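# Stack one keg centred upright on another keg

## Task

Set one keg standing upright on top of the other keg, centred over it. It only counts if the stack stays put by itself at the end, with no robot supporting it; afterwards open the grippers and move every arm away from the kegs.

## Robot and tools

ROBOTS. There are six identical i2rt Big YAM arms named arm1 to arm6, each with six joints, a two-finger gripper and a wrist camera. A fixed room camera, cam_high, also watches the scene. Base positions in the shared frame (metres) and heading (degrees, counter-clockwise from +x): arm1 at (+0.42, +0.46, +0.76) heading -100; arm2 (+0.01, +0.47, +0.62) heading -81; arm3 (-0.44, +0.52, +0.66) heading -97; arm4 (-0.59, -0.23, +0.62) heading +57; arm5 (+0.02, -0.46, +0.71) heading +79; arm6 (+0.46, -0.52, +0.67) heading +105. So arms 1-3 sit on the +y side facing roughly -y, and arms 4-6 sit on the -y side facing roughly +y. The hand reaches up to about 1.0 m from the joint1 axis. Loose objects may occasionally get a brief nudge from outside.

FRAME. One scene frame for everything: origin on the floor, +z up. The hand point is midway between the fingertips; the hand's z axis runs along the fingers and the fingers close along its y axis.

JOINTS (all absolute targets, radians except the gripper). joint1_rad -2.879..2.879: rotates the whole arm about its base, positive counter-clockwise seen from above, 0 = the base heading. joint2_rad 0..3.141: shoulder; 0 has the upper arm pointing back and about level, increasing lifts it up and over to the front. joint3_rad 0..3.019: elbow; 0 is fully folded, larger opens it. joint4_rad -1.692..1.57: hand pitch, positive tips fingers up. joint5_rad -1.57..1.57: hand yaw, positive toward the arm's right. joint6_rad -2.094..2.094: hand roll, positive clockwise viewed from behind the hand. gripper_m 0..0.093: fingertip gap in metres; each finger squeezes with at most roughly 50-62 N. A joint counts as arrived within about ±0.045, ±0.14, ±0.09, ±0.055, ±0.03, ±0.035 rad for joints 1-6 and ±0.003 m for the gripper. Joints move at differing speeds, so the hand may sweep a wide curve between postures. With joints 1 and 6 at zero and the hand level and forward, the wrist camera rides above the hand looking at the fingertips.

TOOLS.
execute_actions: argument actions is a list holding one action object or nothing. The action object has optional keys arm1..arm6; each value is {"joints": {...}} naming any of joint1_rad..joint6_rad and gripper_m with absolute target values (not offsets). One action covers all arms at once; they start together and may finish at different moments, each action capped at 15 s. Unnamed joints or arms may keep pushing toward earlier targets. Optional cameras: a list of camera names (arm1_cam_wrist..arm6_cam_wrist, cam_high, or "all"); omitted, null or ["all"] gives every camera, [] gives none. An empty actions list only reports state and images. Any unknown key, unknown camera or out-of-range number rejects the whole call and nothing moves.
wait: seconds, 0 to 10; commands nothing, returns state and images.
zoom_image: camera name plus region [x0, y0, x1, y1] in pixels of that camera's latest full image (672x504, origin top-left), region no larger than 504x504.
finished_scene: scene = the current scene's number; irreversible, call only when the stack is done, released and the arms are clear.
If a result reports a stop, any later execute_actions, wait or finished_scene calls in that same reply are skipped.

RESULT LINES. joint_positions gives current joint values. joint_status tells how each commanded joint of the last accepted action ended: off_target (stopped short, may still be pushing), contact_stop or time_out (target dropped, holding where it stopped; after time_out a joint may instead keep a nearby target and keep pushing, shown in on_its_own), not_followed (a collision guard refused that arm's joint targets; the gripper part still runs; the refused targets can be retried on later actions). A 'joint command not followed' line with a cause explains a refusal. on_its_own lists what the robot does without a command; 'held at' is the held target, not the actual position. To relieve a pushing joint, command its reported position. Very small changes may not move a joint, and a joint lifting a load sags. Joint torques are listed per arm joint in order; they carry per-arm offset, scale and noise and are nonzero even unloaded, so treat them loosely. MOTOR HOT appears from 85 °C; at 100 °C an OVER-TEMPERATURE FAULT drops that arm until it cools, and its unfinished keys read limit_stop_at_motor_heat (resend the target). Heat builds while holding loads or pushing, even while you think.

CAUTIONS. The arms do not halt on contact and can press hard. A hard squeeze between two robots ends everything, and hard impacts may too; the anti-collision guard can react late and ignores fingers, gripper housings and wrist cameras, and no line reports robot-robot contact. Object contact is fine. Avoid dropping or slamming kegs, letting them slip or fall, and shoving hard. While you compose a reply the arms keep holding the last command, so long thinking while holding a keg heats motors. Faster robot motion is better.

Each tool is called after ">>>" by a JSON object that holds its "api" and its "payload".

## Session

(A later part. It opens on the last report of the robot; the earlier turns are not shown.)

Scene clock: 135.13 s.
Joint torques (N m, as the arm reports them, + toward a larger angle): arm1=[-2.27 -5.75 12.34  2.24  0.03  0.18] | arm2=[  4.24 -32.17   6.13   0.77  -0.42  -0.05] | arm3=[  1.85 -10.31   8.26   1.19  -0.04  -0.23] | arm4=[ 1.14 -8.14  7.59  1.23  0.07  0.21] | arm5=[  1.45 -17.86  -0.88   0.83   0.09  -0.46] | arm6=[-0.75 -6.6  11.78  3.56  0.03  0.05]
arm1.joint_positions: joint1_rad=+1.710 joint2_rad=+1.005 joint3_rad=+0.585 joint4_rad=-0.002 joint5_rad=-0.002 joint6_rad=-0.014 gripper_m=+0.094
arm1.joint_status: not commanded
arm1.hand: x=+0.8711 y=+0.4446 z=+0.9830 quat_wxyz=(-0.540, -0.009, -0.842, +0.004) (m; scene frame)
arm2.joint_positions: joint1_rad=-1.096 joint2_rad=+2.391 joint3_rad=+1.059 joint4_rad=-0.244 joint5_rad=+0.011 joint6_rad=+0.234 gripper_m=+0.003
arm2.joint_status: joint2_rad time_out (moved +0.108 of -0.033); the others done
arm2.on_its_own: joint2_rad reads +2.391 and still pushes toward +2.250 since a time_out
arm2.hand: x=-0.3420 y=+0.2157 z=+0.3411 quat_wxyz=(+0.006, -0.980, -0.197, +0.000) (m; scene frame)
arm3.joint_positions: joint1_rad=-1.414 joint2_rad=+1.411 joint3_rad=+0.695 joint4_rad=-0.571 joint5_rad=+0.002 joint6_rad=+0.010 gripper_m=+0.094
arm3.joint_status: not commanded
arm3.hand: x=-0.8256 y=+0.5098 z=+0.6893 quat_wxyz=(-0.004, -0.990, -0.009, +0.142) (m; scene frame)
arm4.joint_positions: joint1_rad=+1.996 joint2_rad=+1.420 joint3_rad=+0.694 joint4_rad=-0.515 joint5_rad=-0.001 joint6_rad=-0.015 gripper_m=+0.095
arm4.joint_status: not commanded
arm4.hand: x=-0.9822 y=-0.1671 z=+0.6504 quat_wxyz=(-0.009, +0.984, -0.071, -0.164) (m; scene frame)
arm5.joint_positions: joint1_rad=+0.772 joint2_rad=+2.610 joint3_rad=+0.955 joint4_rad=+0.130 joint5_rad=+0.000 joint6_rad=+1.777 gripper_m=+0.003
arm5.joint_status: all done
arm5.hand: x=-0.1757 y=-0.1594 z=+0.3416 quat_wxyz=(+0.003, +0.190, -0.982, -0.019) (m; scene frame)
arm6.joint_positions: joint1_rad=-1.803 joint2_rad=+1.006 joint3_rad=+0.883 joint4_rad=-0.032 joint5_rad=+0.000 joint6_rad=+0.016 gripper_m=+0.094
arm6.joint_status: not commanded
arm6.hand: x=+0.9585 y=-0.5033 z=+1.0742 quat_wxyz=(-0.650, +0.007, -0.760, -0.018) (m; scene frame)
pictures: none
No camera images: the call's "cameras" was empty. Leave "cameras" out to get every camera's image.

>>> {"api": "execute_actions", "payload": {"actions": [{"arm2":{"joints":{"joint1_rad":-1.096,"joint2_rad":2.4,"joint3_rad":1.07}},"arm5":{"joints":{"joint2_rad":2.62}}}], "cameras": ["arm2_cam_wrist","arm5_cam_wrist"]}}

Scene clock: 142.97 s.
Joint torques (N m, as the arm reports them, + toward a larger angle): arm1=[-2.28 -5.73 12.36  2.25  0.03  0.18] | arm2=[  1.21 -17.98   3.22   0.7   -0.16  -0.1 ] | arm3=[  2.62 -10.23   8.38   1.15  -0.02  -0.16] | arm4=[ 1.   -8.16  7.54  1.24  0.07  0.2 ] | arm5=[  1.38 -11.92  -0.9    0.76   0.09  -0.47] | arm6=[-0.73 -6.62 11.78  3.57  0.03  0.05]
arm1.joint_positions: joint1_rad=+1.710 joint2_rad=+1.005 joint3_rad=+0.585 joint4_rad=-0.002 joint5_rad=-0.002 joint6_rad=-0.014 gripper_m=+0.094
arm1.joint_status: not commanded
arm1.hand: x=+0.8711 y=+0.4446 z=+0.9830 quat_wxyz=(-0.540, -0.009, -0.842, +0.004) (m; scene frame)
arm2.joint_positions: joint1_rad=-1.100 joint2_rad=+2.397 joint3_rad=+1.058 joint4_rad=-0.244 joint5_rad=+0.003 joint6_rad=+0.232 gripper_m=+0.003
arm2.joint_status: all done
arm2.hand: x=-0.3399 y=+0.2178 z=+0.3388 quat_wxyz=(+0.003, -0.981, -0.196, -0.004) (m; scene frame)
arm3.joint_positions: joint1_rad=-1.414 joint2_rad=+1.411 joint3_rad=+0.695 joint4_rad=-0.571 joint5_rad=+0.002 joint6_rad=+0.010 gripper_m=+0.094
arm3.joint_status: not commanded
arm3.hand: x=-0.8256 y=+0.5098 z=+0.6893 quat_wxyz=(-0.004, -0.990, -0.009, +0.142) (m; scene frame)
arm4.joint_positions: joint1_rad=+1.996 joint2_rad=+1.420 joint3_rad=+0.694 joint4_rad=-0.515 joint5_rad=-0.001 joint6_rad=-0.015 gripper_m=+0.095
arm4.joint_status: not commanded
arm4.hand: x=-0.9822 y=-0.1671 z=+0.6504 quat_wxyz=(-0.009, +0.984, -0.071, -0.164) (m; scene frame)
arm5.joint_positions: joint1_rad=+0.772 joint2_rad=+2.612 joint3_rad=+0.955 joint4_rad=+0.130 joint5_rad=+0.000 joint6_rad=+1.777 gripper_m=+0.003
arm5.joint_status: all done
arm5.hand: x=-0.1749 y=-0.1605 z=+0.3407 quat_wxyz=(+0.003, +0.189, -0.982, -0.018) (m; scene frame)
arm6.joint_positions: joint1_rad=-1.803 joint2_rad=+1.006 joint3_rad=+0.883 joint4_rad=-0.032 joint5_rad=+0.000 joint6_rad=+0.016 gripper_m=+0.094
arm6.joint_status: not commanded
arm6.hand: x=+0.9585 y=-0.5033 z=+1.0742 quat_wxyz=(-0.650, +0.007, -0.760, -0.018) (m; scene frame)
pictures: arm2_cam_wrist, arm5_cam_wrist
Images, in order (width x height): arm2_cam_wrist 672x504, arm5_cam_wrist 672x504.

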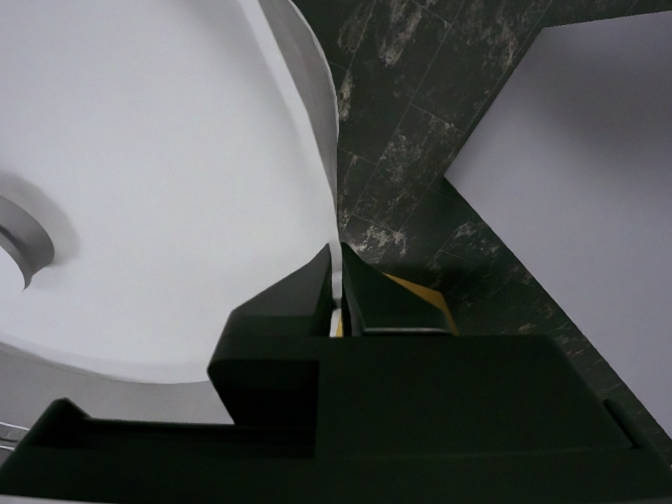

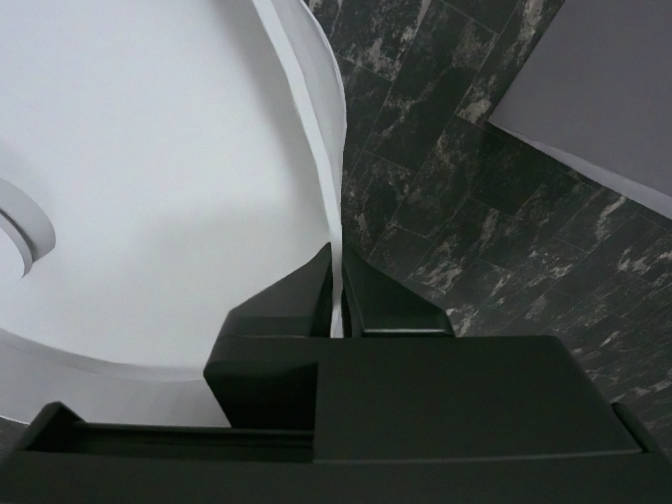

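>>> {"api": "execute_actions", "payload": {"actions": [{"arm2":{"joints":{"gripper_m":0.03}},"arm5":{"joints":{"gripper_m":0.03}},"arm4":{"joints":{"joint1_rad":-0.058,"joint2_rad":1.2,"joint3_rad":0.55,"joint4_rad":-0.95,"joint6_rad":-0.983}},"arm1":{"joints":{"joint1_rad":-0.754,"joint2_rad":1.6,"joint3_rad":1.2,"joint4_rad":-1.2,"joint6_rad":-1.278,"gripper_m":0.065}},"arm6":{"joints":{"joint2_rad":1.4,"joint3_rad":0.7,"joint4_rad":-0.6}}}], "cameras": []}}

>>> {"api": "execute_actions", "payload": {"actions": [{"arm2":{"joints":{"joint2_rad":2.45,"joint3_rad":1.1,"joint4_rad":-0.2}},"arm5":{"joints":{"joint2_rad":2.69,"joint3_rad":1.005,"joint4_rad":0.15}},"arm4":{"joints":{"joint2_rad":2.08,"joint3_rad":0.445,"joint4_rad":0.085}},"arm1":{"joints":{"joint2_rad":2.71,"joint3_rad":1.73,"joint4_rad":-0.565}}}], "cameras": ["arm1_cam_wrist","arm4_cam_wrist","cam_high"]}}

Scene clock: 175.43 s.
Joint torques (N m, as the arm reports them, + toward a larger angle): arm1=[ -1.74 -13.44  11.9   -0.37  -0.11  -0.12] | arm2=[  1.79 -17.9    3.12   0.88  -0.07  -0.04] | arm3=[  2.16 -10.2    8.12   1.14  -0.08  -0.19] | arm4=[ 0.31 -3.9   6.98 -0.15 -0.06 -0.12] | arm5=[  1.45 -11.97  -0.87   0.8    0.09  -0.07] | arm6=[-0.73 -8.89  9.48  0.2   0.03  0.05]
arm1.joint_positions: joint1_rad=-0.756 joint2_rad=+1.605 joint3_rad=+1.168 joint4_rad=-1.192 joint5_rad=+0.000 joint6_rad=-1.264 gripper_m=+0.065
arm1.joint_status: all done
arm1.hand: x=+0.0744 y=+0.1965 z=+0.8555 quat_wxyz=(-0.001, -0.577, -0.816, -0.031) (m; scene frame)
arm2.joint_positions: joint1_rad=-1.100 joint2_rad=+2.397 joint3_rad=+1.058 joint4_rad=-0.244 joint5_rad=+0.002 joint6_rad=+0.232 gripper_m=+0.030
arm2.joint_status: all done
arm2.hand: x=-0.3398 y=+0.2173 z=+0.3389 quat_wxyz=(+0.003, -0.981, -0.196, -0.005) (m; scene frame)
arm3.joint_positions: joint1_rad=-1.414 joint2_rad=+1.411 joint3_rad=+0.695 joint4_rad=-0.571 joint5_rad=+0.002 joint6_rad=+0.010 gripper_m=+0.094
arm3.joint_status: not commanded
arm3.hand: x=-0.8256 y=+0.5098 z=+0.6893 quat_wxyz=(-0.004, -0.990, -0.009, +0.142) (m; scene frame)
arm4.joint_positions: joint1_rad=-0.051 joint2_rad=+1.203 joint3_rad=+0.547 joint4_rad=-0.941 joint5_rad=+0.001 joint6_rad=-0.967 gripper_m=+0.095
arm4.joint_status: all done
arm4.hand: x=-0.4441 y=-0.0326 z=+0.6489 quat_wxyz=(+0.017, +0.814, -0.580, +0.002) (m; scene frame)
arm5.joint_positions: joint1_rad=+0.772 joint2_rad=+2.612 joint3_rad=+0.955 joint4_rad=+0.130 joint5_rad=+0.000 joint6_rad=+1.728 gripper_m=+0.030
arm5.joint_status: all done
arm5.hand: x=-0.1749 y=-0.1604 z=+0.3407 quat_wxyz=(+0.002, +0.213, -0.977, -0.018) (m; scene frame)
arm6.joint_positions: joint1_rad=-1.803 joint2_rad=+1.411 joint3_rad=+0.668 joint4_rad=-0.583 joint5_rad=+0.000 joint6_rad=+0.016 gripper_m=+0.094
arm6.joint_status: all done
arm6.hand: x=+0.8294 y=-0.5069 z=+0.6908 quat_wxyz=(-0.122, +0.010, -0.992, -0.005) (m; scene frame)
pictures: none
No camera images: the call's "cameras" was empty. Leave "cameras" out to get every camera's image.

Scene clock: 177.37 s.
Joint torques (N m, as the arm reports them, + toward a larger angle): arm1=[ -1.87 -20.85   7.29   0.48  -0.1   -0.09] | arm2=[  1.51 -18.25   2.8    1.23  -0.06  -0.04] | arm3=[  1.85 -10.99   8.29   1.07  -0.06  -0.21] | arm4=[ 0.16 -7.13 -0.35  0.64 -0.06 -0.1 ] | arm5=[  1.57 -12.04  -0.85   0.67   0.08  -0.06] | arm6=[-0.76 -8.89  9.48  0.19  0.03  0.05]
arm1.joint_positions: joint1_rad=-0.756 joint2_rad=+2.700 joint3_rad=+1.711 joint4_rad=-0.571 joint5_rad=+0.000 joint6_rad=-1.266 gripper_m=+0.065
arm1.joint_status: all done
arm1.hand: x=-0.0659 y=+0.0993 z=+0.4217 quat_wxyz=(+0.010, -0.576, -0.818, +0.002) (m; scene frame)
arm2.joint_positions: joint1_rad=-1.100 joint2_rad=+2.449 joint3_rad=+1.089 joint4_rad=-0.215 joint5_rad=+0.002 joint6_rad=+0.232 gripper_m=+0.030
arm2.joint_status: all done
arm2.hand: x=-0.3435 y=+0.2146 z=+0.3197 quat_wxyz=(+0.001, -0.981, -0.196, -0.001) (m; scene frame)
arm3.joint_positions: joint1_rad=-1.414 joint2_rad=+1.411 joint3_rad=+0.695 joint4_rad=-0.571 joint5_rad=+0.002 joint6_rad=+0.010 gripper_m=+0.094
arm3.joint_status: not commanded
arm3.hand: x=-0.8256 y=+0.5098 z=+0.6893 quat_wxyz=(-0.004, -0.990, -0.009, +0.142) (m; scene frame)
arm4.joint_positions: joint1_rad=-0.051 joint2_rad=+2.078 joint3_rad=+0.441 joint4_rad=+0.074 joint5_rad=+0.001 joint6_rad=-0.968 gripper_m=+0.095
arm4.joint_status: all done
arm4.hand: x=-0.4465 y=-0.0373 z=+0.4210 quat_wxyz=(+0.000, +0.815, -0.580, +0.002) (m; scene frame)
arm5.joint_positions: joint1_rad=+0.772 joint2_rad=+2.683 joint3_rad=+1.007 joint4_rad=+0.143 joint5_rad=+0.000 joint6_rad=+1.728 gripper_m=+0.030
arm5.joint_status: all done
arm5.hand: x=-0.1745 y=-0.1605 z=+0.3155 quat_wxyz=(+0.001, +0.214, -0.977, -0.015) (m; scene frame)
arm6.joint_positions: joint1_rad=-1.803 joint2_rad=+1.411 joint3_rad=+0.668 joint4_rad=-0.583 joint5_rad=+0.000 joint6_rad=+0.016 gripper_m=+0.094
arm6.joint_status: not commanded
arm6.hand: x=+0.8294 y=-0.5069 z=+0.6908 quat_wxyz=(-0.122, +0.010, -0.992, -0.005) (m; scene frame)
pictures: arm1_cam_wrist, arm4_cam_wrist, cam_high
Images, in order (width x height): arm1_cam_wrist 672x504, arm4_cam_wrist 672x504, cam_high 672x504.

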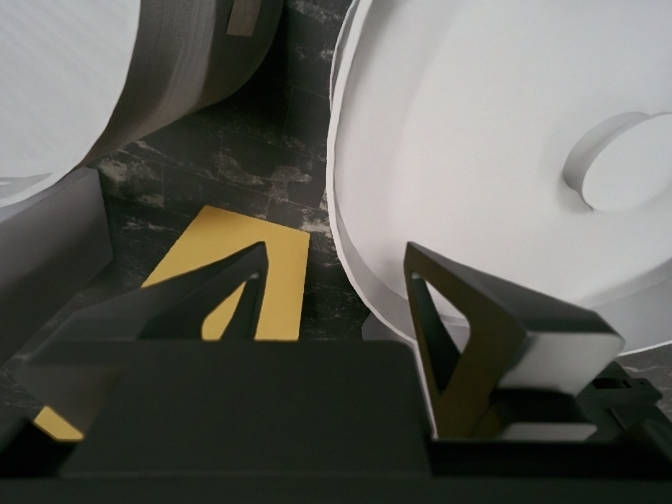

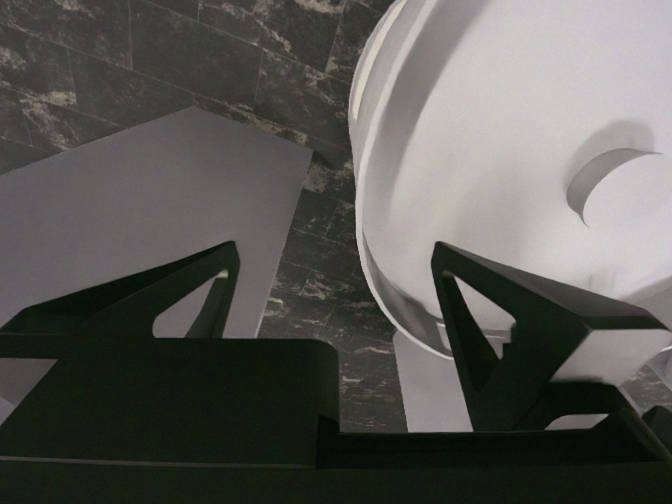

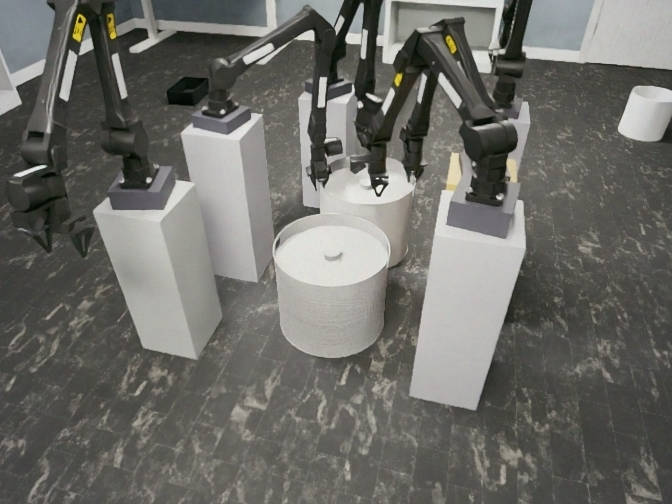

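>>> {"api": "execute_actions", "payload": {"actions": [{"arm4":{"joints":{"joint2_rad":2.306,"joint3_rad":0.53,"joint4_rad":0.21}},"arm1":{"joints":{"joint2_rad":2.84,"joint3_rad":1.81,"joint4_rad":-0.535}}}], "cameras": []}}

>>> {"api": "execute_actions", "payload": {"actions": [{"arm4":{"joints":{"joint2_rad":2.497,"joint3_rad":0.62,"joint4_rad":0.32}},"arm1":{"joints":{"joint2_rad":2.965,"joint3_rad":1.92,"joint4_rad":-0.52}}}], "cameras": ["arm1_cam_wrist","arm4_cam_wrist"]}}

>>> {"api": "execute_actions", "payload": {"actions": [{"arm2":{"joints":{"gripper_m":0}},"arm5":{"joints":{"gripper_m":0}},"arm1":{"joints":{"gripper_m":0}},"arm4":{"joints":{"gripper_m":0}},"arm6":{"joints":{"joint1_rad":0,"joint2_rad":2.0,"joint3_rad":1.0,"joint4_rad":-0.57}}}], "cameras": ["arm6_cam_wrist"]}}

Scene clock: 189.83 s.
Joint torques (N m, as the arm reports them, + toward a larger angle): arm1=[ -1.9  -21.84   6.     0.31  -0.1   -0.08] | arm2=[  1.53 -18.03   2.85   1.11  -0.11  -0.05] | arm3=[  1.99 -10.64   8.29   0.94  -0.07  -0.21] | arm4=[ 0.34 -8.66 -2.23  0.35 -0.05 -0.11] | arm5=[  1.3  -12.01  -0.81   0.69   0.08  -0.05] | arm6=[-0.7  -8.88  9.48  0.19  0.03  0.05]
arm1.joint_positions: joint1_rad=-0.756 joint2_rad=+2.839 joint3_rad=+1.800 joint4_rad=-0.537 joint5_rad=+0.000 joint6_rad=-1.266 gripper_m=+0.065
arm1.joint_status: all done
arm1.hand: x=-0.0585 y=+0.1062 z=+0.3592 quat_wxyz=(+0.007, -0.576, -0.817, -0.006) (m; scene frame)
arm2.joint_positions: joint1_rad=-1.100 joint2_rad=+2.449 joint3_rad=+1.089 joint4_rad=-0.215 joint5_rad=+0.002 joint6_rad=+0.232 gripper_m=+0.030
arm2.joint_status: not commanded
arm2.hand: x=-0.3435 y=+0.2146 z=+0.3197 quat_wxyz=(+0.001, -0.981, -0.196, -0.001) (m; scene frame)
arm3.joint_positions: joint1_rad=-1.414 joint2_rad=+1.411 joint3_rad=+0.695 joint4_rad=-0.571 joint5_rad=+0.002 joint6_rad=+0.010 gripper_m=+0.094
arm3.joint_status: not commanded
arm3.hand: x=-0.8256 y=+0.5098 z=+0.6893 quat_wxyz=(-0.004, -0.990, -0.009, +0.142) (m; scene frame)
arm4.joint_positions: joint1_rad=-0.051 joint2_rad=+2.314 joint3_rad=+0.534 joint4_rad=+0.203 joint5_rad=+0.001 joint6_rad=-0.968 gripper_m=+0.095
arm4.joint_status: all done
arm4.hand: x=-0.4433 y=-0.0332 z=+0.3633 quat_wxyz=(+0.007, +0.815, -0.580, +0.002) (m; scene frame)
arm5.joint_positions: joint1_rad=+0.772 joint2_rad=+2.683 joint3_rad=+1.007 joint4_rad=+0.143 joint5_rad=+0.000 joint6_rad=+1.728 gripper_m=+0.030
arm5.joint_status: not commanded
arm5.hand: x=-0.1745 y=-0.1605 z=+0.3155 quat_wxyz=(+0.001, +0.214, -0.977, -0.015) (m; scene frame)
arm6.joint_positions: joint1_rad=-1.803 joint2_rad=+1.411 joint3_rad=+0.668 joint4_rad=-0.583 joint5_rad=+0.000 joint6_rad=+0.016 gripper_m=+0.094
arm6.joint_status: not commanded
arm6.hand: x=+0.8294 y=-0.5069 z=+0.6908 quat_wxyz=(-0.122, +0.010, -0.992, -0.005) (m; scene frame)
pictures: none
No camera images: the call's "cameras" was empty. Leave "cameras" out to get every camera's image.

Scene clock: 190.90 s.
Joint torques (N m, as the arm reports them, + toward a larger angle): arm1=[ -2.26 -20.16   6.06   0.37  -0.12  -0.07] | arm2=[  1.01 -18.3    3.03   1.03  -0.09  -0.02] | arm3=[  1.97 -10.66   8.16   0.94  -0.09  -0.23] | arm4=[ 0.19 -9.39 -3.45  0.39 -0.06 -0.1 ] | arm5=[  1.52 -12.02  -0.85   0.65   0.07  -0.05] | arm6=[-0.73 -8.86  9.48  0.19  0.03  0.05]
arm1.joint_positions: joint1_rad=-0.756 joint2_rad=+2.950 joint3_rad=+1.908 joint4_rad=-0.522 joint5_rad=+0.001 joint6_rad=-1.267 gripper_m=+0.065
arm1.joint_status: all done
arm1.hand: x=-0.0628 y=+0.1039 z=+0.3159 quat_wxyz=(+0.009, -0.575, -0.818, +0.000) (m; scene frame)
arm2.joint_positions: joint1_rad=-1.100 joint2_rad=+2.449 joint3_rad=+1.089 joint4_rad=-0.215 joint5_rad=+0.002 joint6_rad=+0.232 gripper_m=+0.030
arm2.joint_status: not commanded
arm2.hand: x=-0.3435 y=+0.2146 z=+0.3197 quat_wxyz=(+0.001, -0.981, -0.196, -0.001) (m; scene frame)
arm3.joint_positions: joint1_rad=-1.414 joint2_rad=+1.411 joint3_rad=+0.695 joint4_rad=-0.571 joint5_rad=+0.002 joint6_rad=+0.010 gripper_m=+0.094
arm3.joint_status: not commanded
arm3.hand: x=-0.8256 y=+0.5098 z=+0.6893 quat_wxyz=(-0.004, -0.990, -0.009, +0.142) (m; scene frame)
arm4.joint_positions: joint1_rad=-0.051 joint2_rad=+2.505 joint3_rad=+0.628 joint4_rad=+0.313 joint5_rad=+0.001 joint6_rad=-0.968 gripper_m=+0.095
arm4.joint_status: all done
arm4.hand: x=-0.4399 y=-0.0290 z=+0.3102 quat_wxyz=(+0.000, +0.815, -0.580, +0.002) (m; scene frame)
arm5.joint_positions: joint1_rad=+0.772 joint2_rad=+2.683 joint3_rad=+1.007 joint4_rad=+0.143 joint5_rad=+0.000 joint6_rad=+1.728 gripper_m=+0.030
arm5.joint_status: not commanded
arm5.hand: x=-0.1745 y=-0.1605 z=+0.3155 quat_wxyz=(+0.001, +0.214, -0.977, -0.015) (m; scene frame)
arm6.joint_positions: joint1_rad=-1.803 joint2_rad=+1.411 joint3_rad=+0.668 joint4_rad=-0.583 joint5_rad=+0.000 joint6_rad=+0.016 gripper_m=+0.094
arm6.joint_status: not commanded
arm6.hand: x=+0.8294 y=-0.5069 z=+0.6908 quat_wxyz=(-0.122, +0.010, -0.992, -0.005) (m; scene frame)
pictures: arm1_cam_wrist, arm4_cam_wrist
Images, in order (width x height): arm1_cam_wrist 672x504, arm4_cam_wrist 672x504.

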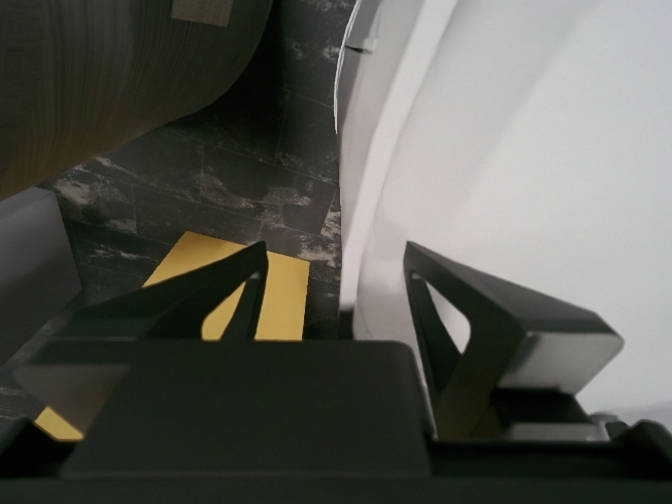

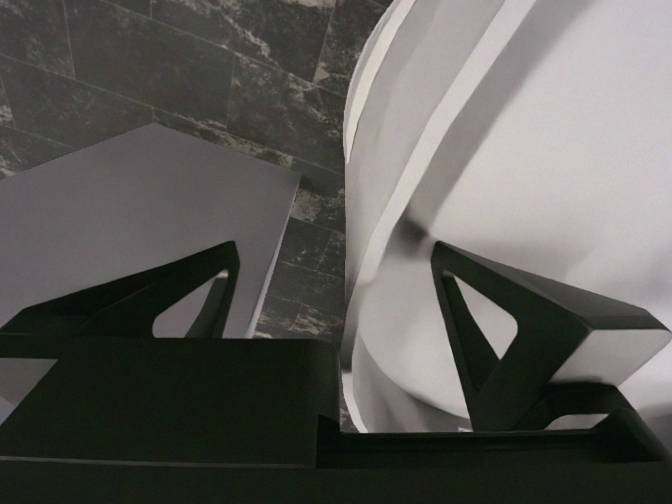

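Scene clock: 192.83 s.
Joint torques (N m, as the arm reports them, + toward a larger angle): arm1=[ -1.85 -20.48   5.79   0.11  -0.16   0.64] | arm2=[  1.52 -18.77   2.98   1.21  -0.21   0.18] | arm3=[ 2.06 -9.69  8.27  1.05 -0.04 -0.17] | arm4=[ 0.54 -9.26 -3.8   0.22 -0.18 -0.5 ] | arm5=[  1.37 -11.99  -0.95   0.76   0.11  -0.56] | arm6=[ -1.88 -14.29   4.69   0.56   0.02   0.07]
arm1.joint_positions: joint1_rad=-0.756 joint2_rad=+2.949 joint3_rad=+1.912 joint4_rad=-0.518 joint5_rad=+0.002 joint6_rad=-1.336 gripper_m=+0.001
arm1.joint_status: all done
arm1.hand: x=-0.0661 y=+0.1016 z=+0.3172 quat_wxyz=(+0.011, -0.547, -0.837, +0.003) (m; scene frame)
arm2.joint_positions: joint1_rad=-1.101 joint2_rad=+2.449 joint3_rad=+1.089 joint4_rad=-0.214 joint5_rad=+0.005 joint6_rad=+0.209 gripper_m=+0.002
arm2.joint_status: all done
arm2.hand: x=-0.3441 y=+0.2153 z=+0.3197 quat_wxyz=(+0.002, -0.978, -0.207, +0.000) (m; scene frame)
arm3.joint_positions: joint1_rad=-1.414 joint2_rad=+1.411 joint3_rad=+0.695 joint4_rad=-0.571 joint5_rad=+0.002 joint6_rad=+0.010 gripper_m=+0.094
arm3.joint_status: not commanded
arm3.hand: x=-0.8256 y=+0.5098 z=+0.6893 quat_wxyz=(-0.004, -0.990, -0.009, +0.142) (m; scene frame)
arm4.joint_positions: joint1_rad=-0.058 joint2_rad=+2.503 joint3_rad=+0.633 joint4_rad=+0.322 joint5_rad=+0.004 joint6_rad=-0.930 gripper_m=+0.002
arm4.joint_status: all done
arm4.hand: x=-0.4347 y=-0.0255 z=+0.3101 quat_wxyz=(-0.007, +0.802, -0.598, +0.004) (m; scene frame)
arm5.joint_positions: joint1_rad=+0.772 joint2_rad=+2.683 joint3_rad=+1.009 joint4_rad=+0.140 joint5_rad=-0.001 joint6_rad=+1.789 gripper_m=+0.002
arm5.joint_status: all done
arm5.hand: x=-0.1751 y=-0.1600 z=+0.3154 quat_wxyz=(+0.002, +0.184, -0.983, -0.015) (m; scene frame)
arm6.joint_positions: joint1_rad=+0.006 joint2_rad=+2.008 joint3_rad=+0.999 joint4_rad=-0.573 joint5_rad=+0.000 joint6_rad=+0.014 gripper_m=+0.094
arm6.joint_status: all done
arm6.hand: x=+0.3397 y=-0.0918 z=+0.5495 quat_wxyz=(+0.002, +0.793, -0.609, +0.004) (m; scene frame)
pictures: arm6_cam_wrist
Images, in order (width x height): arm6_cam_wrist 672x504.

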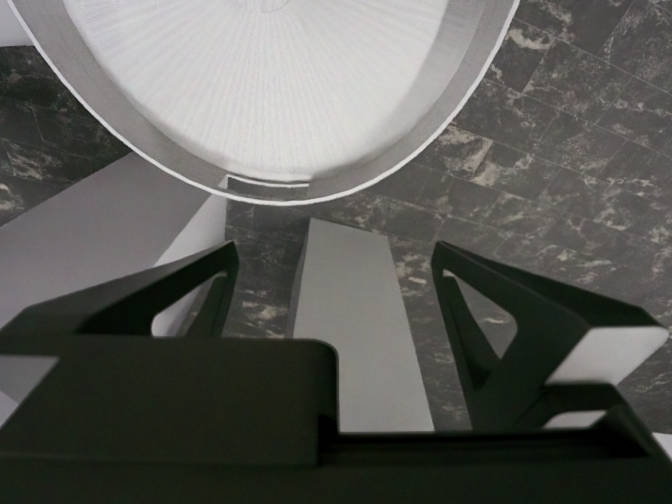

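>>> {"api": "execute_actions", "payload": {"actions": [{"arm1":{"joints":{"joint2_rad":2.72,"joint3_rad":1.9,"joint4_rad":-0.53}},"arm2":{"joints":{"joint2_rad":2.24,"joint3_rad":1.1,"joint4_rad":-0.26}},"arm4":{"joints":{"joint2_rad":2.31,"joint3_rad":0.57,"joint4_rad":0.23}},"arm5":{"joints":{"joint2_rad":2.48,"joint3_rad":0.94,"joint4_rad":0.1}},"arm6":{"joints":{"joint1_rad":-1.8,"joint2_rad":1.4,"joint3_rad":0.8}}}], "cameras": []}}

>>> {"api": "execute_actions", "payload": {"actions": [{"arm1":{"joints":{"joint2_rad":2.565,"joint3_rad":1.774,"joint4_rad":-0.56}},"arm2":{"joints":{"joint2_rad":2.06,"joint3_rad":1.042,"joint4_rad":-0.37}},"arm4":{"joints":{"joint2_rad":2.047,"joint3_rad":0.502,"joint4_rad":0.045}},"arm5":{"joints":{"joint2_rad":2.287,"joint3_rad":0.838,"joint4_rad":0.01}}}], "cameras": []}}

>>> {"api": "execute_actions", "payload": {"actions": [{"arm1":{"joints":{"joint2_rad":2.35,"joint3_rad":1.666,"joint4_rad":-0.66}},"arm2":{"joints":{"joint2_rad":1.81,"joint3_rad":1.028,"joint4_rad":-0.6}},"arm4":{"joints":{"joint2_rad":1.617,"joint3_rad":0.484,"joint4_rad":-0.34}},"arm5":{"joints":{"joint2_rad":1.973,"joint3_rad":0.77,"joint4_rad":-0.21}}}], "cameras": ["cam_high"]}}

Scene clock: 248.07 s.
Joint torques (N m, as the arm reports them, + toward a larger angle): arm1=[ -2.11 -35.46   8.72  -0.12  -0.15   0.62] | arm2=[  1.12 -32.38   5.45   0.91  -0.11   0.17] | arm3=[ 2.22 -9.87  8.4   0.81 -0.01 -0.19] | arm4=[  1.35 -14.51  -4.29   0.01  -0.36  -0.49] | arm5=[  2.21 -20.04  -2.07   0.46   0.23  -0.44] | arm6=[-1.03 -9.8   8.61  1.33  0.02  0.07]
arm1.joint_positions: joint1_rad=-0.753 joint2_rad=+2.884 joint3_rad=+1.858 joint4_rad=-0.524 joint5_rad=+0.002 joint6_rad=-1.334 gripper_m=+0.001
arm1.joint_status: joint2_rad time_out (moved -0.066 of -0.229); the others done
arm1.on_its_own: joint2_rad reads +2.884 and still pushes toward +2.720 since a time_out
arm1.hand: x=-0.0676 y=+0.0973 z=+0.3446 quat_wxyz=(+0.012, -0.546, -0.838, +0.006) (m; scene frame)
arm2.joint_positions: joint1_rad=-1.096 joint2_rad=+2.374 joint3_rad=+1.063 joint4_rad=-0.269 joint5_rad=+0.002 joint6_rad=+0.209 gripper_m=+0.002
arm2.joint_status: all done
arm2.hand: x=-0.3439 y=+0.2121 z=+0.3488 quat_wxyz=(+0.002, -0.978, -0.209, -0.003) (m; scene frame)
arm3.joint_positions: joint1_rad=-1.414 joint2_rad=+1.411 joint3_rad=+0.695 joint4_rad=-0.571 joint5_rad=+0.002 joint6_rad=+0.010 gripper_m=+0.094
arm3.joint_status: not commanded
arm3.hand: x=-0.8256 y=+0.5098 z=+0.6893 quat_wxyz=(-0.004, -0.990, -0.009, +0.142) (m; scene frame)
arm4.joint_positions: joint1_rad=-0.067 joint2_rad=+2.396 joint3_rad=+0.595 joint4_rad=+0.237 joint5_rad=+0.008 joint6_rad=-0.930 gripper_m=+0.002
arm4.joint_status: all done
arm4.hand: x=-0.4314 y=-0.0262 z=+0.3389 quat_wxyz=(+0.001, +0.799, -0.602, +0.006) (m; scene frame)
arm5.joint_positions: joint1_rad=+0.766 joint2_rad=+2.608 joint3_rad=+0.963 joint4_rad=+0.097 joint5_rad=-0.004 joint6_rad=+1.775 gripper_m=+0.001
arm5.joint_status: all done
arm5.hand: x=-0.1731 y=-0.1603 z=+0.3417 quat_wxyz=(+0.000, +0.187, -0.982, -0.008) (m; scene frame)
arm6.joint_positions: joint1_rad=-1.800 joint2_rad=+1.409 joint3_rad=+0.791 joint4_rad=-0.573 joint5_rad=+0.000 joint6_rad=+0.013 gripper_m=+0.094
arm6.joint_status: all done
arm6.hand: x=+0.8901 y=-0.5036 z=+0.7381 quat_wxyz=(-0.189, +0.013, -0.982, -0.006) (m; scene frame)
pictures: none
No camera images: the call's "cameras" was empty. Leave "cameras" out to get every camera's image.

not run: a stop came earlier in this reply.

not run: a stop came earlier in this reply.

Shift some load off arm1.

>>> {"api": "execute_actions", "payload": {"actions": [{"arm1":{"joints":{"joint2_rad":2.6,"joint3_rad":1.76,"joint4_rad":-0.56}},"arm2":{"joints":{"joint2_rad":2.06,"joint3_rad":1.035,"joint4_rad":-0.37}},"arm4":{"joints":{"joint2_rad":2.047,"joint3_rad":0.495,"joint4_rad":0.04}},"arm5":{"joints":{"joint2_rad":2.27,"joint3_rad":0.838,"joint4_rad":0.0}}}], "cameras": []}}

>>> {"api": "execute_actions", "payload": {"actions": [{"arm1":{"joints":{"joint2_rad":2.38,"joint3_rad":1.65,"joint4_rad":-0.66}},"arm2":{"joints":{"joint2_rad":1.81,"joint3_rad":1.028,"joint4_rad":-0.6}},"arm4":{"joints":{"joint2_rad":1.617,"joint3_rad":0.484,"joint4_rad":-0.34}},"arm5":{"joints":{"joint2_rad":1.96,"joint3_rad":0.77,"joint4_rad":-0.21}}}], "cameras": ["cam_high"]}}

>>> {"api": "execute_actions", "payload": {"actions": [{"arm1":{"joints":{"joint2_rad":2.19,"joint3_rad":1.615,"joint4_rad":-0.8}},"arm2":{"joints":{"joint2_rad":1.6,"joint3_rad":1.095,"joint4_rad":-0.86}},"arm4":{"joints":{"joint2_rad":1.255,"joint3_rad":0.58,"joint4_rad":-0.77}},"arm5":{"joints":{"joint2_rad":1.65,"joint3_rad":0.78,"joint4_rad":-0.5}}}], "cameras": []}}

>>> {"api": "execute_actions", "payload": {"actions": [{"arm1":{"joints":{"joint2_rad":2.01,"joint3_rad":1.645,"joint4_rad":-1.0}},"arm2":{"joints":{"joint2_rad":1.44,"joint3_rad":1.24,"joint4_rad":-1.15}},"arm4":{"joints":{"joint2_rad":1.027,"joint3_rad":0.774,"joint4_rad":-1.17}},"arm5":{"joints":{"joint2_rad":1.38,"joint3_rad":0.878,"joint4_rad":-0.85}}}], "cameras": ["cam_high"]}}

Scene clock: 270.10 s.
Joint torques (N m, as the arm reports them, + toward a larger angle): arm1=[ -2.   -31.33   9.06  -0.31  -0.14   0.56] | arm2=[  0.81 -29.17   6.67   1.04   0.     0.14] | arm3=[  2.11 -10.01   8.21   1.1   -0.11  -0.18] | arm4=[  1.14 -11.78  -0.59   0.08  -0.27  -0.51] | arm5=[  1.98 -19.62  -0.19   0.42   0.49  -0.47] | arm6=[-1.04 -9.75  8.51  1.31  0.02  0.07]
arm1.joint_positions: joint1_rad=-0.753 joint2_rad=+2.716 joint3_rad=+1.719 joint4_rad=-0.550 joint5_rad=+0.002 joint6_rad=-1.328 gripper_m=+0.001
arm1.joint_status: all done
arm1.hand: x=-0.0664 y=+0.0965 z=+0.4139 quat_wxyz=(+0.012, -0.548, -0.836, +0.007) (m; scene frame)
arm2.joint_positions: joint1_rad=-1.095 joint2_rad=+2.182 joint3_rad=+0.992 joint4_rad=-0.376 joint5_rad=+0.000 joint6_rad=+0.213 gripper_m=+0.002
arm2.joint_status: all done
arm2.hand: x=-0.3436 y=+0.2115 z=+0.4205 quat_wxyz=(-0.002, -0.978, -0.208, +0.003) (m; scene frame)
arm3.joint_positions: joint1_rad=-1.414 joint2_rad=+1.411 joint3_rad=+0.695 joint4_rad=-0.571 joint5_rad=+0.002 joint6_rad=+0.010 gripper_m=+0.094
arm3.joint_status: not commanded
arm3.hand: x=-0.8256 y=+0.5098 z=+0.6893 quat_wxyz=(-0.004, -0.990, -0.009, +0.142) (m; scene frame)
arm4.joint_positions: joint1_rad=-0.067 joint2_rad=+2.107 joint3_rad=+0.496 joint4_rad=+0.045 joint5_rad=+0.006 joint6_rad=-0.928 gripper_m=+0.002
arm4.joint_status: all done
arm4.hand: x=-0.4323 y=-0.0263 z=+0.4131 quat_wxyz=(+0.002, +0.798, -0.602, +0.005) (m; scene frame)
arm5.joint_positions: joint1_rad=+0.768 joint2_rad=+2.394 joint3_rad=+0.844 joint4_rad=-0.002 joint5_rad=-0.010 joint6_rad=+1.779 gripper_m=+0.001
arm5.joint_status: all done
arm5.hand: x=-0.1749 y=-0.1622 z=+0.4142 quat_wxyz=(+0.003, +0.187, -0.982, -0.005) (m; scene frame)
arm6.joint_positions: joint1_rad=-1.800 joint2_rad=+1.409 joint3_rad=+0.791 joint4_rad=-0.573 joint5_rad=+0.000 joint6_rad=+0.013 gripper_m=+0.094
arm6.joint_status: not commanded
arm6.hand: x=+0.8901 y=-0.5036 z=+0.7381 quat_wxyz=(-0.189, +0.013, -0.982, -0.006) (m; scene frame)
pictures: none
No camera images: the call's "cameras" was empty. Leave "cameras" out to get every camera's image.

Scene clock: 271.30 s.
Joint torques (N m, as the arm reports them, + toward a larger angle): arm1=[ -2.25 -31.27  11.08  -0.25  -0.24   0.52] | arm2=[  1.43 -28.45  10.1    0.51  -0.04   0.05] | arm3=[  2.56 -10.14   8.18   1.04  -0.02  -0.16] | arm4=[  1.24 -10.78   5.32   0.01  -0.2   -0.57] | arm5=[  2.23 -19.02   3.37   0.28   0.5   -0.48] | arm6=[-1.03 -9.74  8.51  1.31  0.02  0.07]
arm1.joint_positions: joint1_rad=-0.753 joint2_rad=+2.498 joint3_rad=+1.593 joint4_rad=-0.650 joint5_rad=+0.004 joint6_rad=-1.324 gripper_m=+0.001
arm1.joint_status: all done
arm1.hand: x=-0.0640 y=+0.0968 z=+0.5131 quat_wxyz=(+0.012, -0.550, -0.835, +0.003) (m; scene frame)
arm2.joint_positions: joint1_rad=-1.094 joint2_rad=+1.928 joint3_rad=+0.961 joint4_rad=-0.603 joint5_rad=+0.001 joint6_rad=+0.220 gripper_m=+0.002
arm2.joint_status: all done
arm2.hand: x=-0.3411 y=+0.2131 z=+0.5203 quat_wxyz=(-0.001, -0.979, -0.205, +0.001) (m; scene frame)
arm3.joint_positions: joint1_rad=-1.414 joint2_rad=+1.411 joint3_rad=+0.695 joint4_rad=-0.571 joint5_rad=+0.002 joint6_rad=+0.010 gripper_m=+0.094
arm3.joint_status: not commanded
arm3.hand: x=-0.8256 y=+0.5098 z=+0.6893 quat_wxyz=(-0.004, -0.990, -0.009, +0.142) (m; scene frame)
arm4.joint_positions: joint1_rad=-0.067 joint2_rad=+1.684 joint3_rad=+0.455 joint4_rad=-0.335 joint5_rad=+0.004 joint6_rad=-0.922 gripper_m=+0.002
arm4.joint_status: all done
arm4.hand: x=-0.4310 y=-0.0234 z=+0.5126 quat_wxyz=(+0.001, +0.797, -0.604, +0.004) (m; scene frame)
arm5.joint_positions: joint1_rad=+0.765 joint2_rad=+2.090 joint3_rad=+0.745 joint4_rad=-0.209 joint5_rad=-0.011 joint6_rad=+1.780 gripper_m=+0.001
arm5.joint_status: all done
arm5.hand: x=-0.1756 y=-0.1614 z=+0.5114 quat_wxyz=(+0.003, +0.185, -0.983, -0.004) (m; scene frame)
arm6.joint_positions: joint1_rad=-1.800 joint2_rad=+1.409 joint3_rad=+0.791 joint4_rad=-0.573 joint5_rad=+0.000 joint6_rad=+0.013 gripper_m=+0.094
arm6.joint_status: not commanded
arm6.hand: x=+0.8901 y=-0.5036 z=+0.7381 quat_wxyz=(-0.189, +0.013, -0.982, -0.006) (m; scene frame)
pictures: cam_high
Images, in order (width x height): cam_high 672x504.

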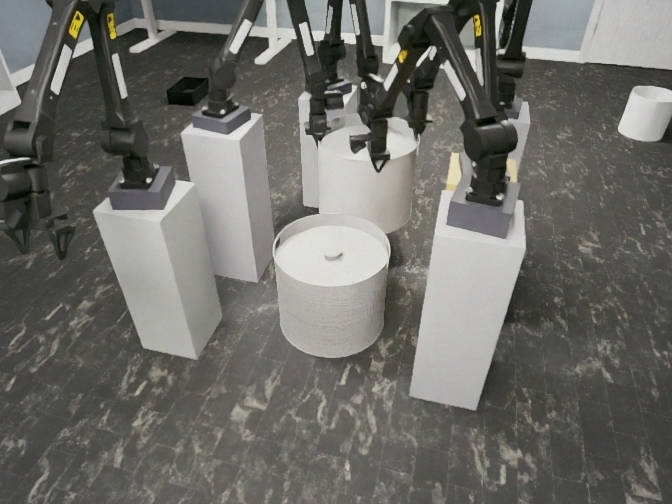

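Scene clock: 273.47 s.
Joint torques (N m, as the arm reports them, + toward a larger angle): arm1=[ -2.2  -29.52  13.73   0.21  -0.12   0.44] | arm2=[  0.63 -25.48  14.52  -0.31   0.06  -0.04] | arm3=[  1.56 -10.68   8.18   1.13  -0.07  -0.2 ] | arm4=[ 1.22 -7.43 12.72 -0.68 -0.23 -0.64] | arm5=[  1.76 -17.7    7.63   0.37   0.51  -0.55] | arm6=[-1.01 -9.78  8.51  1.31  0.02  0.07]
arm1.joint_positions: joint1_rad=-0.753 joint2_rad=+2.297 joint3_rad=+1.540 joint4_rad=-0.801 joint5_rad=+0.001 joint6_rad=-1.316 gripper_m=+0.001
arm1.joint_status: all done
arm1.hand: x=-0.0622 y=+0.0952 z=+0.6158 quat_wxyz=(+0.010, -0.553, -0.833, +0.002) (m; scene frame)
arm2.joint_positions: joint1_rad=-1.091 joint2_rad=+1.702 joint3_rad=+0.991 joint4_rad=-0.839 joint5_rad=-0.002 joint6_rad=+0.230 gripper_m=+0.002
arm2.joint_status: joint3_rad time_out (moved +0.030 of +0.134); the others done
arm2.on_its_own: joint3_rad reads +0.991 and still pushes toward +1.095 since a time_out
arm2.hand: x=-0.3389 y=+0.2131 z=+0.6212 quat_wxyz=(-0.006, -0.980, -0.201, +0.010) (m; scene frame)
arm3.joint_positions: joint1_rad=-1.414 joint2_rad=+1.411 joint3_rad=+0.695 joint4_rad=-0.571 joint5_rad=+0.002 joint6_rad=+0.010 gripper_m=+0.094
arm3.joint_status: not commanded
arm3.hand: x=-0.8256 y=+0.5098 z=+0.6893 quat_wxyz=(-0.004, -0.990, -0.009, +0.142) (m; scene frame)
arm4.joint_positions: joint1_rad=-0.067 joint2_rad=+1.303 joint3_rad=+0.503 joint4_rad=-0.742 joint5_rad=+0.005 joint6_rad=-0.916 gripper_m=+0.002
arm4.joint_status: all done
arm4.hand: x=-0.4315 y=-0.0238 z=+0.6130 quat_wxyz=(-0.010, +0.795, -0.607, +0.004) (m; scene frame)
arm5.joint_positions: joint1_rad=+0.768 joint2_rad=+1.778 joint3_rad=+0.723 joint4_rad=-0.501 joint5_rad=-0.011 joint6_rad=+1.788 gripper_m=+0.001
arm5.joint_status: all done
arm5.hand: x=-0.1774 y=-0.1618 z=+0.6130 quat_wxyz=(+0.002, +0.182, -0.983, -0.003) (m; scene frame)
arm6.joint_positions: joint1_rad=-1.800 joint2_rad=+1.409 joint3_rad=+0.791 joint4_rad=-0.573 joint5_rad=+0.000 joint6_rad=+0.013 gripper_m=+0.094
arm6.joint_status: not commanded
arm6.hand: x=+0.8901 y=-0.5036 z=+0.7381 quat_wxyz=(-0.189, +0.013, -0.982, -0.006) (m; scene frame)
pictures: none
No camera images: the call's "cameras" was empty. Leave "cameras" out to get every camera's image.

not run: a stop came earlier in this reply.

>>> {"api": "execute_actions", "payload": {"actions": [{"arm1":{"joints":{"joint2_rad":2.01,"joint3_rad":1.66,"joint4_rad":-1.01}},"arm2":{"joints":{"joint2_rad":1.45,"joint3_rad":1.255,"joint4_rad":-1.16}},"arm4":{"joints":{"joint2_rad":1.027,"joint3_rad":0.79,"joint4_rad":-1.18}},"arm5":{"joints":{"joint2_rad":1.365,"joint3_rad":0.895,"joint4_rad":-0.86}}}], "cameras": ["cam_high"]}}

Scene clock: 281.00 s.
Joint torques (N m, as the arm reports them, + toward a larger angle): arm1=[ -2.14 -28.45  18.2   -0.7    0.04   0.44] | arm2=[  0.04 -23.27  16.32   0.2    0.32  -0.06] | arm3=[  2.04 -10.76   8.39   1.14  -0.09  -0.22] | arm4=[ 1.45 -6.55 17.61 -0.62 -0.71 -0.61] | arm5=[  1.87 -16.5   13.39  -0.79   0.14  -0.63] | arm6=[-1.03 -9.73  8.52  1.32  0.02  0.07]
arm1.joint_positions: joint1_rad=-0.752 joint2_rad=+2.113 joint3_rad=+1.547 joint4_rad=-0.992 joint5_rad=-0.004 joint6_rad=-1.316 gripper_m=+0.001
arm1.joint_status: joint3_rad time_out (moved +0.007 of +0.120); the others done
arm1.on_its_own: joint3_rad reads +1.547 and still pushes toward +1.660 since a time_out
arm1.hand: x=-0.0575 y=+0.0952 z=+0.7246 quat_wxyz=(+0.008, -0.553, -0.833, +0.003) (m; scene frame)
arm2.joint_positions: joint1_rad=-1.087 joint2_rad=+1.542 joint3_rad=+1.126 joint4_rad=-1.146 joint5_rad=-0.009 joint6_rad=+0.234 gripper_m=+0.002
arm2.joint_status: joint3_rad time_out (moved +0.135 of +0.264); the others done
arm2.on_its_own: joint3_rad reads +1.126 and still pushes toward +1.239 since a time_out
arm2.hand: x=-0.3346 y=+0.2127 z=+0.7302 quat_wxyz=(-0.007, -0.980, -0.201, +0.003) (m; scene frame)
arm3.joint_positions: joint1_rad=-1.414 joint2_rad=+1.411 joint3_rad=+0.695 joint4_rad=-0.571 joint5_rad=+0.002 joint6_rad=+0.010 gripper_m=+0.094
arm3.joint_status: not commanded
arm3.hand: x=-0.8256 y=+0.5098 z=+0.6893 quat_wxyz=(-0.004, -0.990, -0.009, +0.142) (m; scene frame)
arm4.joint_positions: joint1_rad=-0.071 joint2_rad=+1.076 joint3_rad=+0.680 joint4_rad=-1.154 joint5_rad=+0.017 joint6_rad=-0.917 gripper_m=+0.002
arm4.joint_status: joint3_rad time_out (moved +0.177 of +0.287); the others done
arm4.on_its_own: joint3_rad reads +0.680 and still pushes toward +0.790 since a time_out
arm4.hand: x=-0.4295 y=-0.0255 z=+0.7222 quat_wxyz=(-0.006, +0.794, -0.608, +0.010) (m; scene frame)
arm5.joint_positions: joint1_rad=+0.768 joint2_rad=+1.494 joint3_rad=+0.781 joint4_rad=-0.835 joint5_rad=-0.001 joint6_rad=+1.796 gripper_m=+0.001
arm5.joint_status: joint3_rad time_out (moved +0.058 of +0.172); the others done
arm5.on_its_own: joint3_rad reads +0.781 and still pushes toward +0.894 since a time_out
arm5.hand: x=-0.1755 y=-0.1633 z=+0.7216 quat_wxyz=(-0.001, +0.178, -0.984, -0.008) (m; scene frame)
arm6.joint_positions: joint1_rad=-1.800 joint2_rad=+1.409 joint3_rad=+0.791 joint4_rad=-0.573 joint5_rad=+0.000 joint6_rad=+0.013 gripper_m=+0.094
arm6.joint_status: not commanded
arm6.hand: x=+0.8901 y=-0.5036 z=+0.7381 quat_wxyz=(-0.189, +0.013, -0.982, -0.006) (m; scene frame)
pictures: cam_high
Images, in order (width x height): cam_high 672x504.

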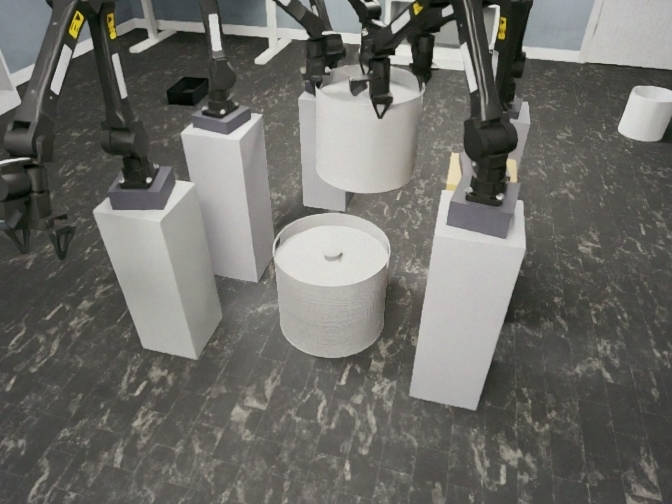

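>>> {"api": "execute_actions", "payload": {"actions": [{"arm1":{"joints":{"joint1_rad":-0.611,"joint2_rad":1.82,"joint3_rad":1.325,"joint4_rad":-0.867,"joint6_rad":-1.17}},"arm2":{"joints":{"joint1_rad":-0.883,"joint2_rad":1.245,"joint3_rad":1.01,"joint4_rad":-1.149,"joint6_rad":0.437}},"arm4":{"joints":{"joint1_rad":-0.372,"joint2_rad":1.265,"joint3_rad":0.996,"joint4_rad":-1.125,"joint6_rad":-1.24}},"arm5":{"joints":{"joint1_rad":0.424,"joint2_rad":1.26,"joint3_rad":0.76,"joint4_rad":-0.86,"joint6_rad":1.44}}}], "cameras": []}}

>>> {"api": "execute_actions", "payload": {"actions": [{"arm1":{"joints":{"joint1_rad":-0.399,"joint2_rad":1.68,"joint3_rad":1.075,"joint4_rad":-0.776,"joint6_rad":-0.96}},"arm2":{"joints":{"joint1_rad":-0.533,"joint2_rad":1.08,"joint3_rad":0.86,"joint4_rad":-1.181,"joint6_rad":0.787}},"arm4":{"joints":{"joint1_rad":-0.541,"joint2_rad":1.51,"joint3_rad":1.284,"joint4_rad":-1.145,"joint6_rad":-1.41}},"arm5":{"joints":{"joint1_rad":0.004,"joint2_rad":1.245,"joint3_rad":0.745,"joint4_rad":-0.86,"joint6_rad":1.02}}}], "cameras": []}}

Scene clock: 295.03 s.
Joint torques (N m, as the arm reports them, + toward a larger angle): arm1=[ -2.63 -25.81  15.51   0.55   0.03   0.06] | arm2=[ -0.33 -19.87  15.7    0.56   0.87  -0.33] | arm3=[  2.8  -10.56   8.08   0.89  -0.03  -0.15] | arm4=[  1.05 -10.83  17.54  -0.56  -0.69  -0.15] | arm5=[  1.44 -13.73  12.85   0.02   0.46  -0.08] | arm6=[-1.04 -9.73  8.51  1.32  0.02  0.07]
arm1.joint_positions: joint1_rad=-0.601 joint2_rad=+1.932 joint3_rad=+1.234 joint4_rad=-0.875 joint5_rad=-0.003 joint6_rad=-1.172 gripper_m=+0.001
arm1.joint_status: joint3_rad off_target (ended at +1.234, target +1.325); the others done
arm1.hand: x=+0.0653 y=+0.0921 z=+0.7241 quat_wxyz=(+0.006, -0.550, -0.835, -0.004) (m; scene frame)
arm2.joint_positions: joint1_rad=-0.864 joint2_rad=+1.341 joint3_rad=+0.906 joint4_rad=-1.147 joint5_rad=-0.023 joint6_rad=+0.452 gripper_m=+0.002
arm2.joint_status: joint3_rad off_target (ended at +0.906, target +1.010); the others done
arm2.hand: x=-0.2120 y=+0.2056 z=+0.7272 quat_wxyz=(-0.007, -0.979, -0.204, -0.011) (m; scene frame)
arm3.joint_positions: joint1_rad=-1.414 joint2_rad=+1.411 joint3_rad=+0.695 joint4_rad=-0.571 joint5_rad=+0.002 joint6_rad=+0.010 gripper_m=+0.094
arm3.joint_status: not commanded
arm3.hand: x=-0.8256 y=+0.5098 z=+0.6893 quat_wxyz=(-0.004, -0.990, -0.009, +0.142) (m; scene frame)
arm4.joint_positions: joint1_rad=-0.379 joint2_rad=+1.332 joint3_rad=+0.879 joint4_rad=-1.102 joint5_rad=+0.017 joint6_rad=-1.220 gripper_m=+0.002
arm4.joint_status: joint3_rad time_out (moved +0.199 of +0.316); the others done
arm4.on_its_own: joint3_rad reads +0.879 and still pushes toward +0.991 since a time_out
arm4.hand: x=-0.3046 y=-0.0343 z=+0.7208 quat_wxyz=(-0.001, +0.792, -0.610, +0.012) (m; scene frame)
arm5.joint_positions: joint1_rad=+0.420 joint2_rad=+1.375 joint3_rad=+0.655 joint4_rad=-0.853 joint5_rad=-0.010 joint6_rad=+1.452 gripper_m=+0.001
arm5.joint_status: joint3_rad time_out (moved -0.126 of -0.021); the others done
arm5.on_its_own: joint3_rad reads +0.655 and still pushes toward +0.760 since a time_out
arm5.hand: x=-0.0517 y=-0.1672 z=+0.7228 quat_wxyz=(-0.001, +0.176, -0.984, +0.004) (m; scene frame)
arm6.joint_positions: joint1_rad=-1.800 joint2_rad=+1.409 joint3_rad=+0.791 joint4_rad=-0.573 joint5_rad=+0.000 joint6_rad=+0.013 gripper_m=+0.094
arm6.joint_status: not commanded
arm6.hand: x=+0.8901 y=-0.5036 z=+0.7381 quat_wxyz=(-0.189, +0.013, -0.982, -0.006) (m; scene frame)
pictures: none
No camera images: the call's "cameras" was empty. Leave "cameras" out to get every camera's image.

not run: a stop came earlier in this reply.

>>> {"api": "execute_actions", "payload": {"actions": [{"arm1":{"joints":{"joint1_rad":-0.399,"joint2_rad":1.68,"joint3_rad":1.075,"joint4_rad":-0.776,"joint6_rad":-0.96}},"arm2":{"joints":{"joint1_rad":-0.533,"joint2_rad":1.08,"joint3_rad":0.86,"joint4_rad":-1.181,"joint6_rad":0.787}},"arm4":{"joints":{"joint1_rad":-0.541,"joint2_rad":1.51,"joint3_rad":1.284,"joint4_rad":-1.145,"joint6_rad":-1.41}},"arm5":{"joints":{"joint1_rad":0.004,"joint2_rad":1.245,"joint3_rad":0.755,"joint4_rad":-0.86,"joint6_rad":1.02}}}], "cameras": []}}

Scene clock: 305.17 s.
Joint torques (N m, as the arm reports them, + toward a larger angle): arm1=[ -2.39 -21.64  14.75   0.8   -0.04   0.08] | arm2=[ -0.08 -15.08  15.88   0.15   0.99  -0.28] | arm3=[  1.27 -10.02   8.26   1.08  -0.09  -0.24] | arm4=[  1.02 -15.85  17.67  -0.67  -0.24  -0.15] | arm5=[  1.5  -14.32  13.1    0.02   0.47  -0.08] | arm6=[-1.02 -9.76  8.5   1.32  0.02  0.07]
arm1.joint_positions: joint1_rad=-0.392 joint2_rad=+1.777 joint3_rad=+0.984 joint4_rad=-0.790 joint5_rad=-0.001 joint6_rad=-0.964 gripper_m=+0.001
arm1.joint_status: joint3_rad off_target (ended at +0.984, target +1.075); the others done
arm1.hand: x=+0.1915 y=+0.0948 z=+0.7230 quat_wxyz=(+0.007, -0.550, -0.835, -0.009) (m; scene frame)
arm2.joint_positions: joint1_rad=-0.515 joint2_rad=+1.160 joint3_rad=+0.755 joint4_rad=-1.170 joint5_rad=-0.026 joint6_rad=+0.802 gripper_m=+0.002
arm2.joint_status: joint3_rad time_out (moved -0.152 of -0.046); the others done
arm2.on_its_own: joint3_rad reads +0.755 and still pushes toward +0.860 since a time_out
arm2.hand: x=-0.0856 y=+0.2042 z=+0.7275 quat_wxyz=(-0.006, -0.979, -0.203, -0.012) (m; scene frame)
arm3.joint_positions: joint1_rad=-1.414 joint2_rad=+1.411 joint3_rad=+0.695 joint4_rad=-0.571 joint5_rad=+0.002 joint6_rad=+0.010 gripper_m=+0.094
arm3.joint_status: not commanded
arm3.hand: x=-0.8256 y=+0.5098 z=+0.6893 quat_wxyz=(-0.004, -0.990, -0.009, +0.142) (m; scene frame)
arm4.joint_positions: joint1_rad=-0.546 joint2_rad=+1.598 joint3_rad=+1.171 joint4_rad=-1.119 joint5_rad=+0.005 joint6_rad=-1.390 gripper_m=+0.002
arm4.joint_status: joint3_rad time_out (moved +0.292 of +0.405); the others done
arm4.on_its_own: joint3_rad reads +1.171 and still pushes toward +1.284 since a time_out
arm4.hand: x=-0.1790 y=-0.0362 z=+0.7224 quat_wxyz=(-0.006, +0.793, -0.609, +0.010) (m; scene frame)
arm5.joint_positions: joint1_rad=-0.002 joint2_rad=+1.369 joint3_rad=+0.647 joint4_rad=-0.853 joint5_rad=-0.010 joint6_rad=+1.032 gripper_m=+0.001
arm5.joint_status: joint3_rad time_out (moved -0.008 of +0.100); the others done
arm5.on_its_own: joint3_rad reads +0.647 and still pushes toward +0.755 since a time_out
arm5.hand: x=+0.0740 y=-0.1667 z=+0.7239 quat_wxyz=(-0.001, +0.175, -0.985, +0.002) (m; scene frame)
arm6.joint_positions: joint1_rad=-1.800 joint2_rad=+1.409 joint3_rad=+0.791 joint4_rad=-0.573 joint5_rad=+0.000 joint6_rad=+0.013 gripper_m=+0.094
arm6.joint_status: not commanded
arm6.hand: x=+0.8901 y=-0.5036 z=+0.7381 quat_wxyz=(-0.189, +0.013, -0.982, -0.006) (m; scene frame)
pictures: none
No camera images: the call's "cameras" was empty. Leave "cameras" out to get every camera's image.

>>> {"api": "execute_actions", "payload": {"actions": [{"arm1":{"joints":{"joint1_rad":-0.117,"joint2_rad":1.59,"joint3_rad":0.925,"joint4_rad":-0.72,"joint6_rad":-0.68}},"arm2":{"joints":{"joint1_rad":-0.074,"joint2_rad":1.03,"joint3_rad":0.83,"joint4_rad":-1.195,"joint6_rad":1.246}},"arm4":{"joints":{"joint1_rad":-0.635,"joint2_rad":1.77,"joint3_rad":1.66,"joint4_rad":-1.245,"joint6_rad":-1.5}},"arm5":{"joints":{"joint1_rad":-0.365,"joint2_rad":1.34,"joint3_rad":0.867,"joint4_rad":-0.86,"joint6_rad":0.655}}}], "cameras": []}}

Scene clock: 317.60 s.
Joint torques (N m, as the arm reports them, + toward a larger angle): arm1=[ -2.36 -19.55  13.42   1.16  -0.01  -0.02] | arm2=[ -0.24 -14.97  15.33  -0.64   0.8   -0.34] | arm3=[  1.93 -10.01   8.18   0.96  -0.08  -0.19] | arm4=[  1.38 -20.13  17.99  -0.3   -0.22  -0.11] | arm5=[  1.04 -15.22  13.43  -0.51   0.2   -0.14] | arm6=[-1.04 -9.74  8.51  1.32  0.02  0.07]
arm1.joint_positions: joint1_rad=-0.109 joint2_rad=+1.683 joint3_rad=+0.846 joint4_rad=-0.741 joint5_rad=-0.002 joint6_rad=-0.674 gripper_m=+0.001
arm1.joint_status: all done
arm1.hand: x=+0.3151 y=+0.0891 z=+0.7221 quat_wxyz=(+0.008, -0.553, -0.833, -0.007) (m; scene frame)
arm2.joint_positions: joint1_rad=-0.059 joint2_rad=+1.116 joint3_rad=+0.731 joint4_rad=-1.165 joint5_rad=-0.021 joint6_rad=+1.263 gripper_m=+0.002
arm2.joint_status: joint3_rad time_out (moved -0.023 of +0.075); the others done
arm2.on_its_own: joint3_rad reads +0.731 and still pushes toward +0.830 since a time_out
arm2.hand: x=+0.0398 y=+0.1961 z=+0.7304 quat_wxyz=(-0.013, -0.980, -0.201, -0.008) (m; scene frame)
arm3.joint_positions: joint1_rad=-1.414 joint2_rad=+1.411 joint3_rad=+0.695 joint4_rad=-0.571 joint5_rad=+0.002 joint6_rad=+0.010 gripper_m=+0.094
arm3.joint_status: not commanded
arm3.hand: x=-0.8256 y=+0.5098 z=+0.6893 quat_wxyz=(-0.004, -0.990, -0.009, +0.142) (m; scene frame)
arm4.joint_positions: joint1_rad=-0.648 joint2_rad=+1.864 joint3_rad=+1.545 joint4_rad=-1.230 joint5_rad=+0.004 joint6_rad=-1.485 gripper_m=+0.002
arm4.joint_status: joint3_rad time_out (moved +0.373 of +0.489); the others done
arm4.on_its_own: joint3_rad reads +1.545 and still pushes toward +1.657 since a time_out
arm4.hand: x=-0.0573 y=-0.0425 z=+0.7265 quat_wxyz=(-0.004, +0.791, -0.612, +0.010) (m; scene frame)
arm5.joint_positions: joint1_rad=-0.367 joint2_rad=+1.457 joint3_rad=+0.734 joint4_rad=-0.838 joint5_rad=-0.004 joint6_rad=+0.674 gripper_m=+0.001
arm5.joint_status: joint3_rad time_out (moved +0.086 of +0.220); the others done
arm5.on_its_own: joint3_rad reads +0.734 and still pushes toward +0.846 since a time_out
arm5.hand: x=+0.1950 y=-0.1747 z=+0.7243 quat_wxyz=(-0.007, +0.172, -0.985, -0.003) (m; scene frame)
arm6.joint_positions: joint1_rad=-1.800 joint2_rad=+1.409 joint3_rad=+0.791 joint4_rad=-0.573 joint5_rad=+0.000 joint6_rad=+0.013 gripper_m=+0.094
arm6.joint_status: not commanded
arm6.hand: x=+0.8901 y=-0.5036 z=+0.7381 quat_wxyz=(-0.189, +0.013, -0.982, -0.006) (m; scene frame)
pictures: none
No camera images: the call's "cameras" was empty. Leave "cameras" out to get every camera's image.


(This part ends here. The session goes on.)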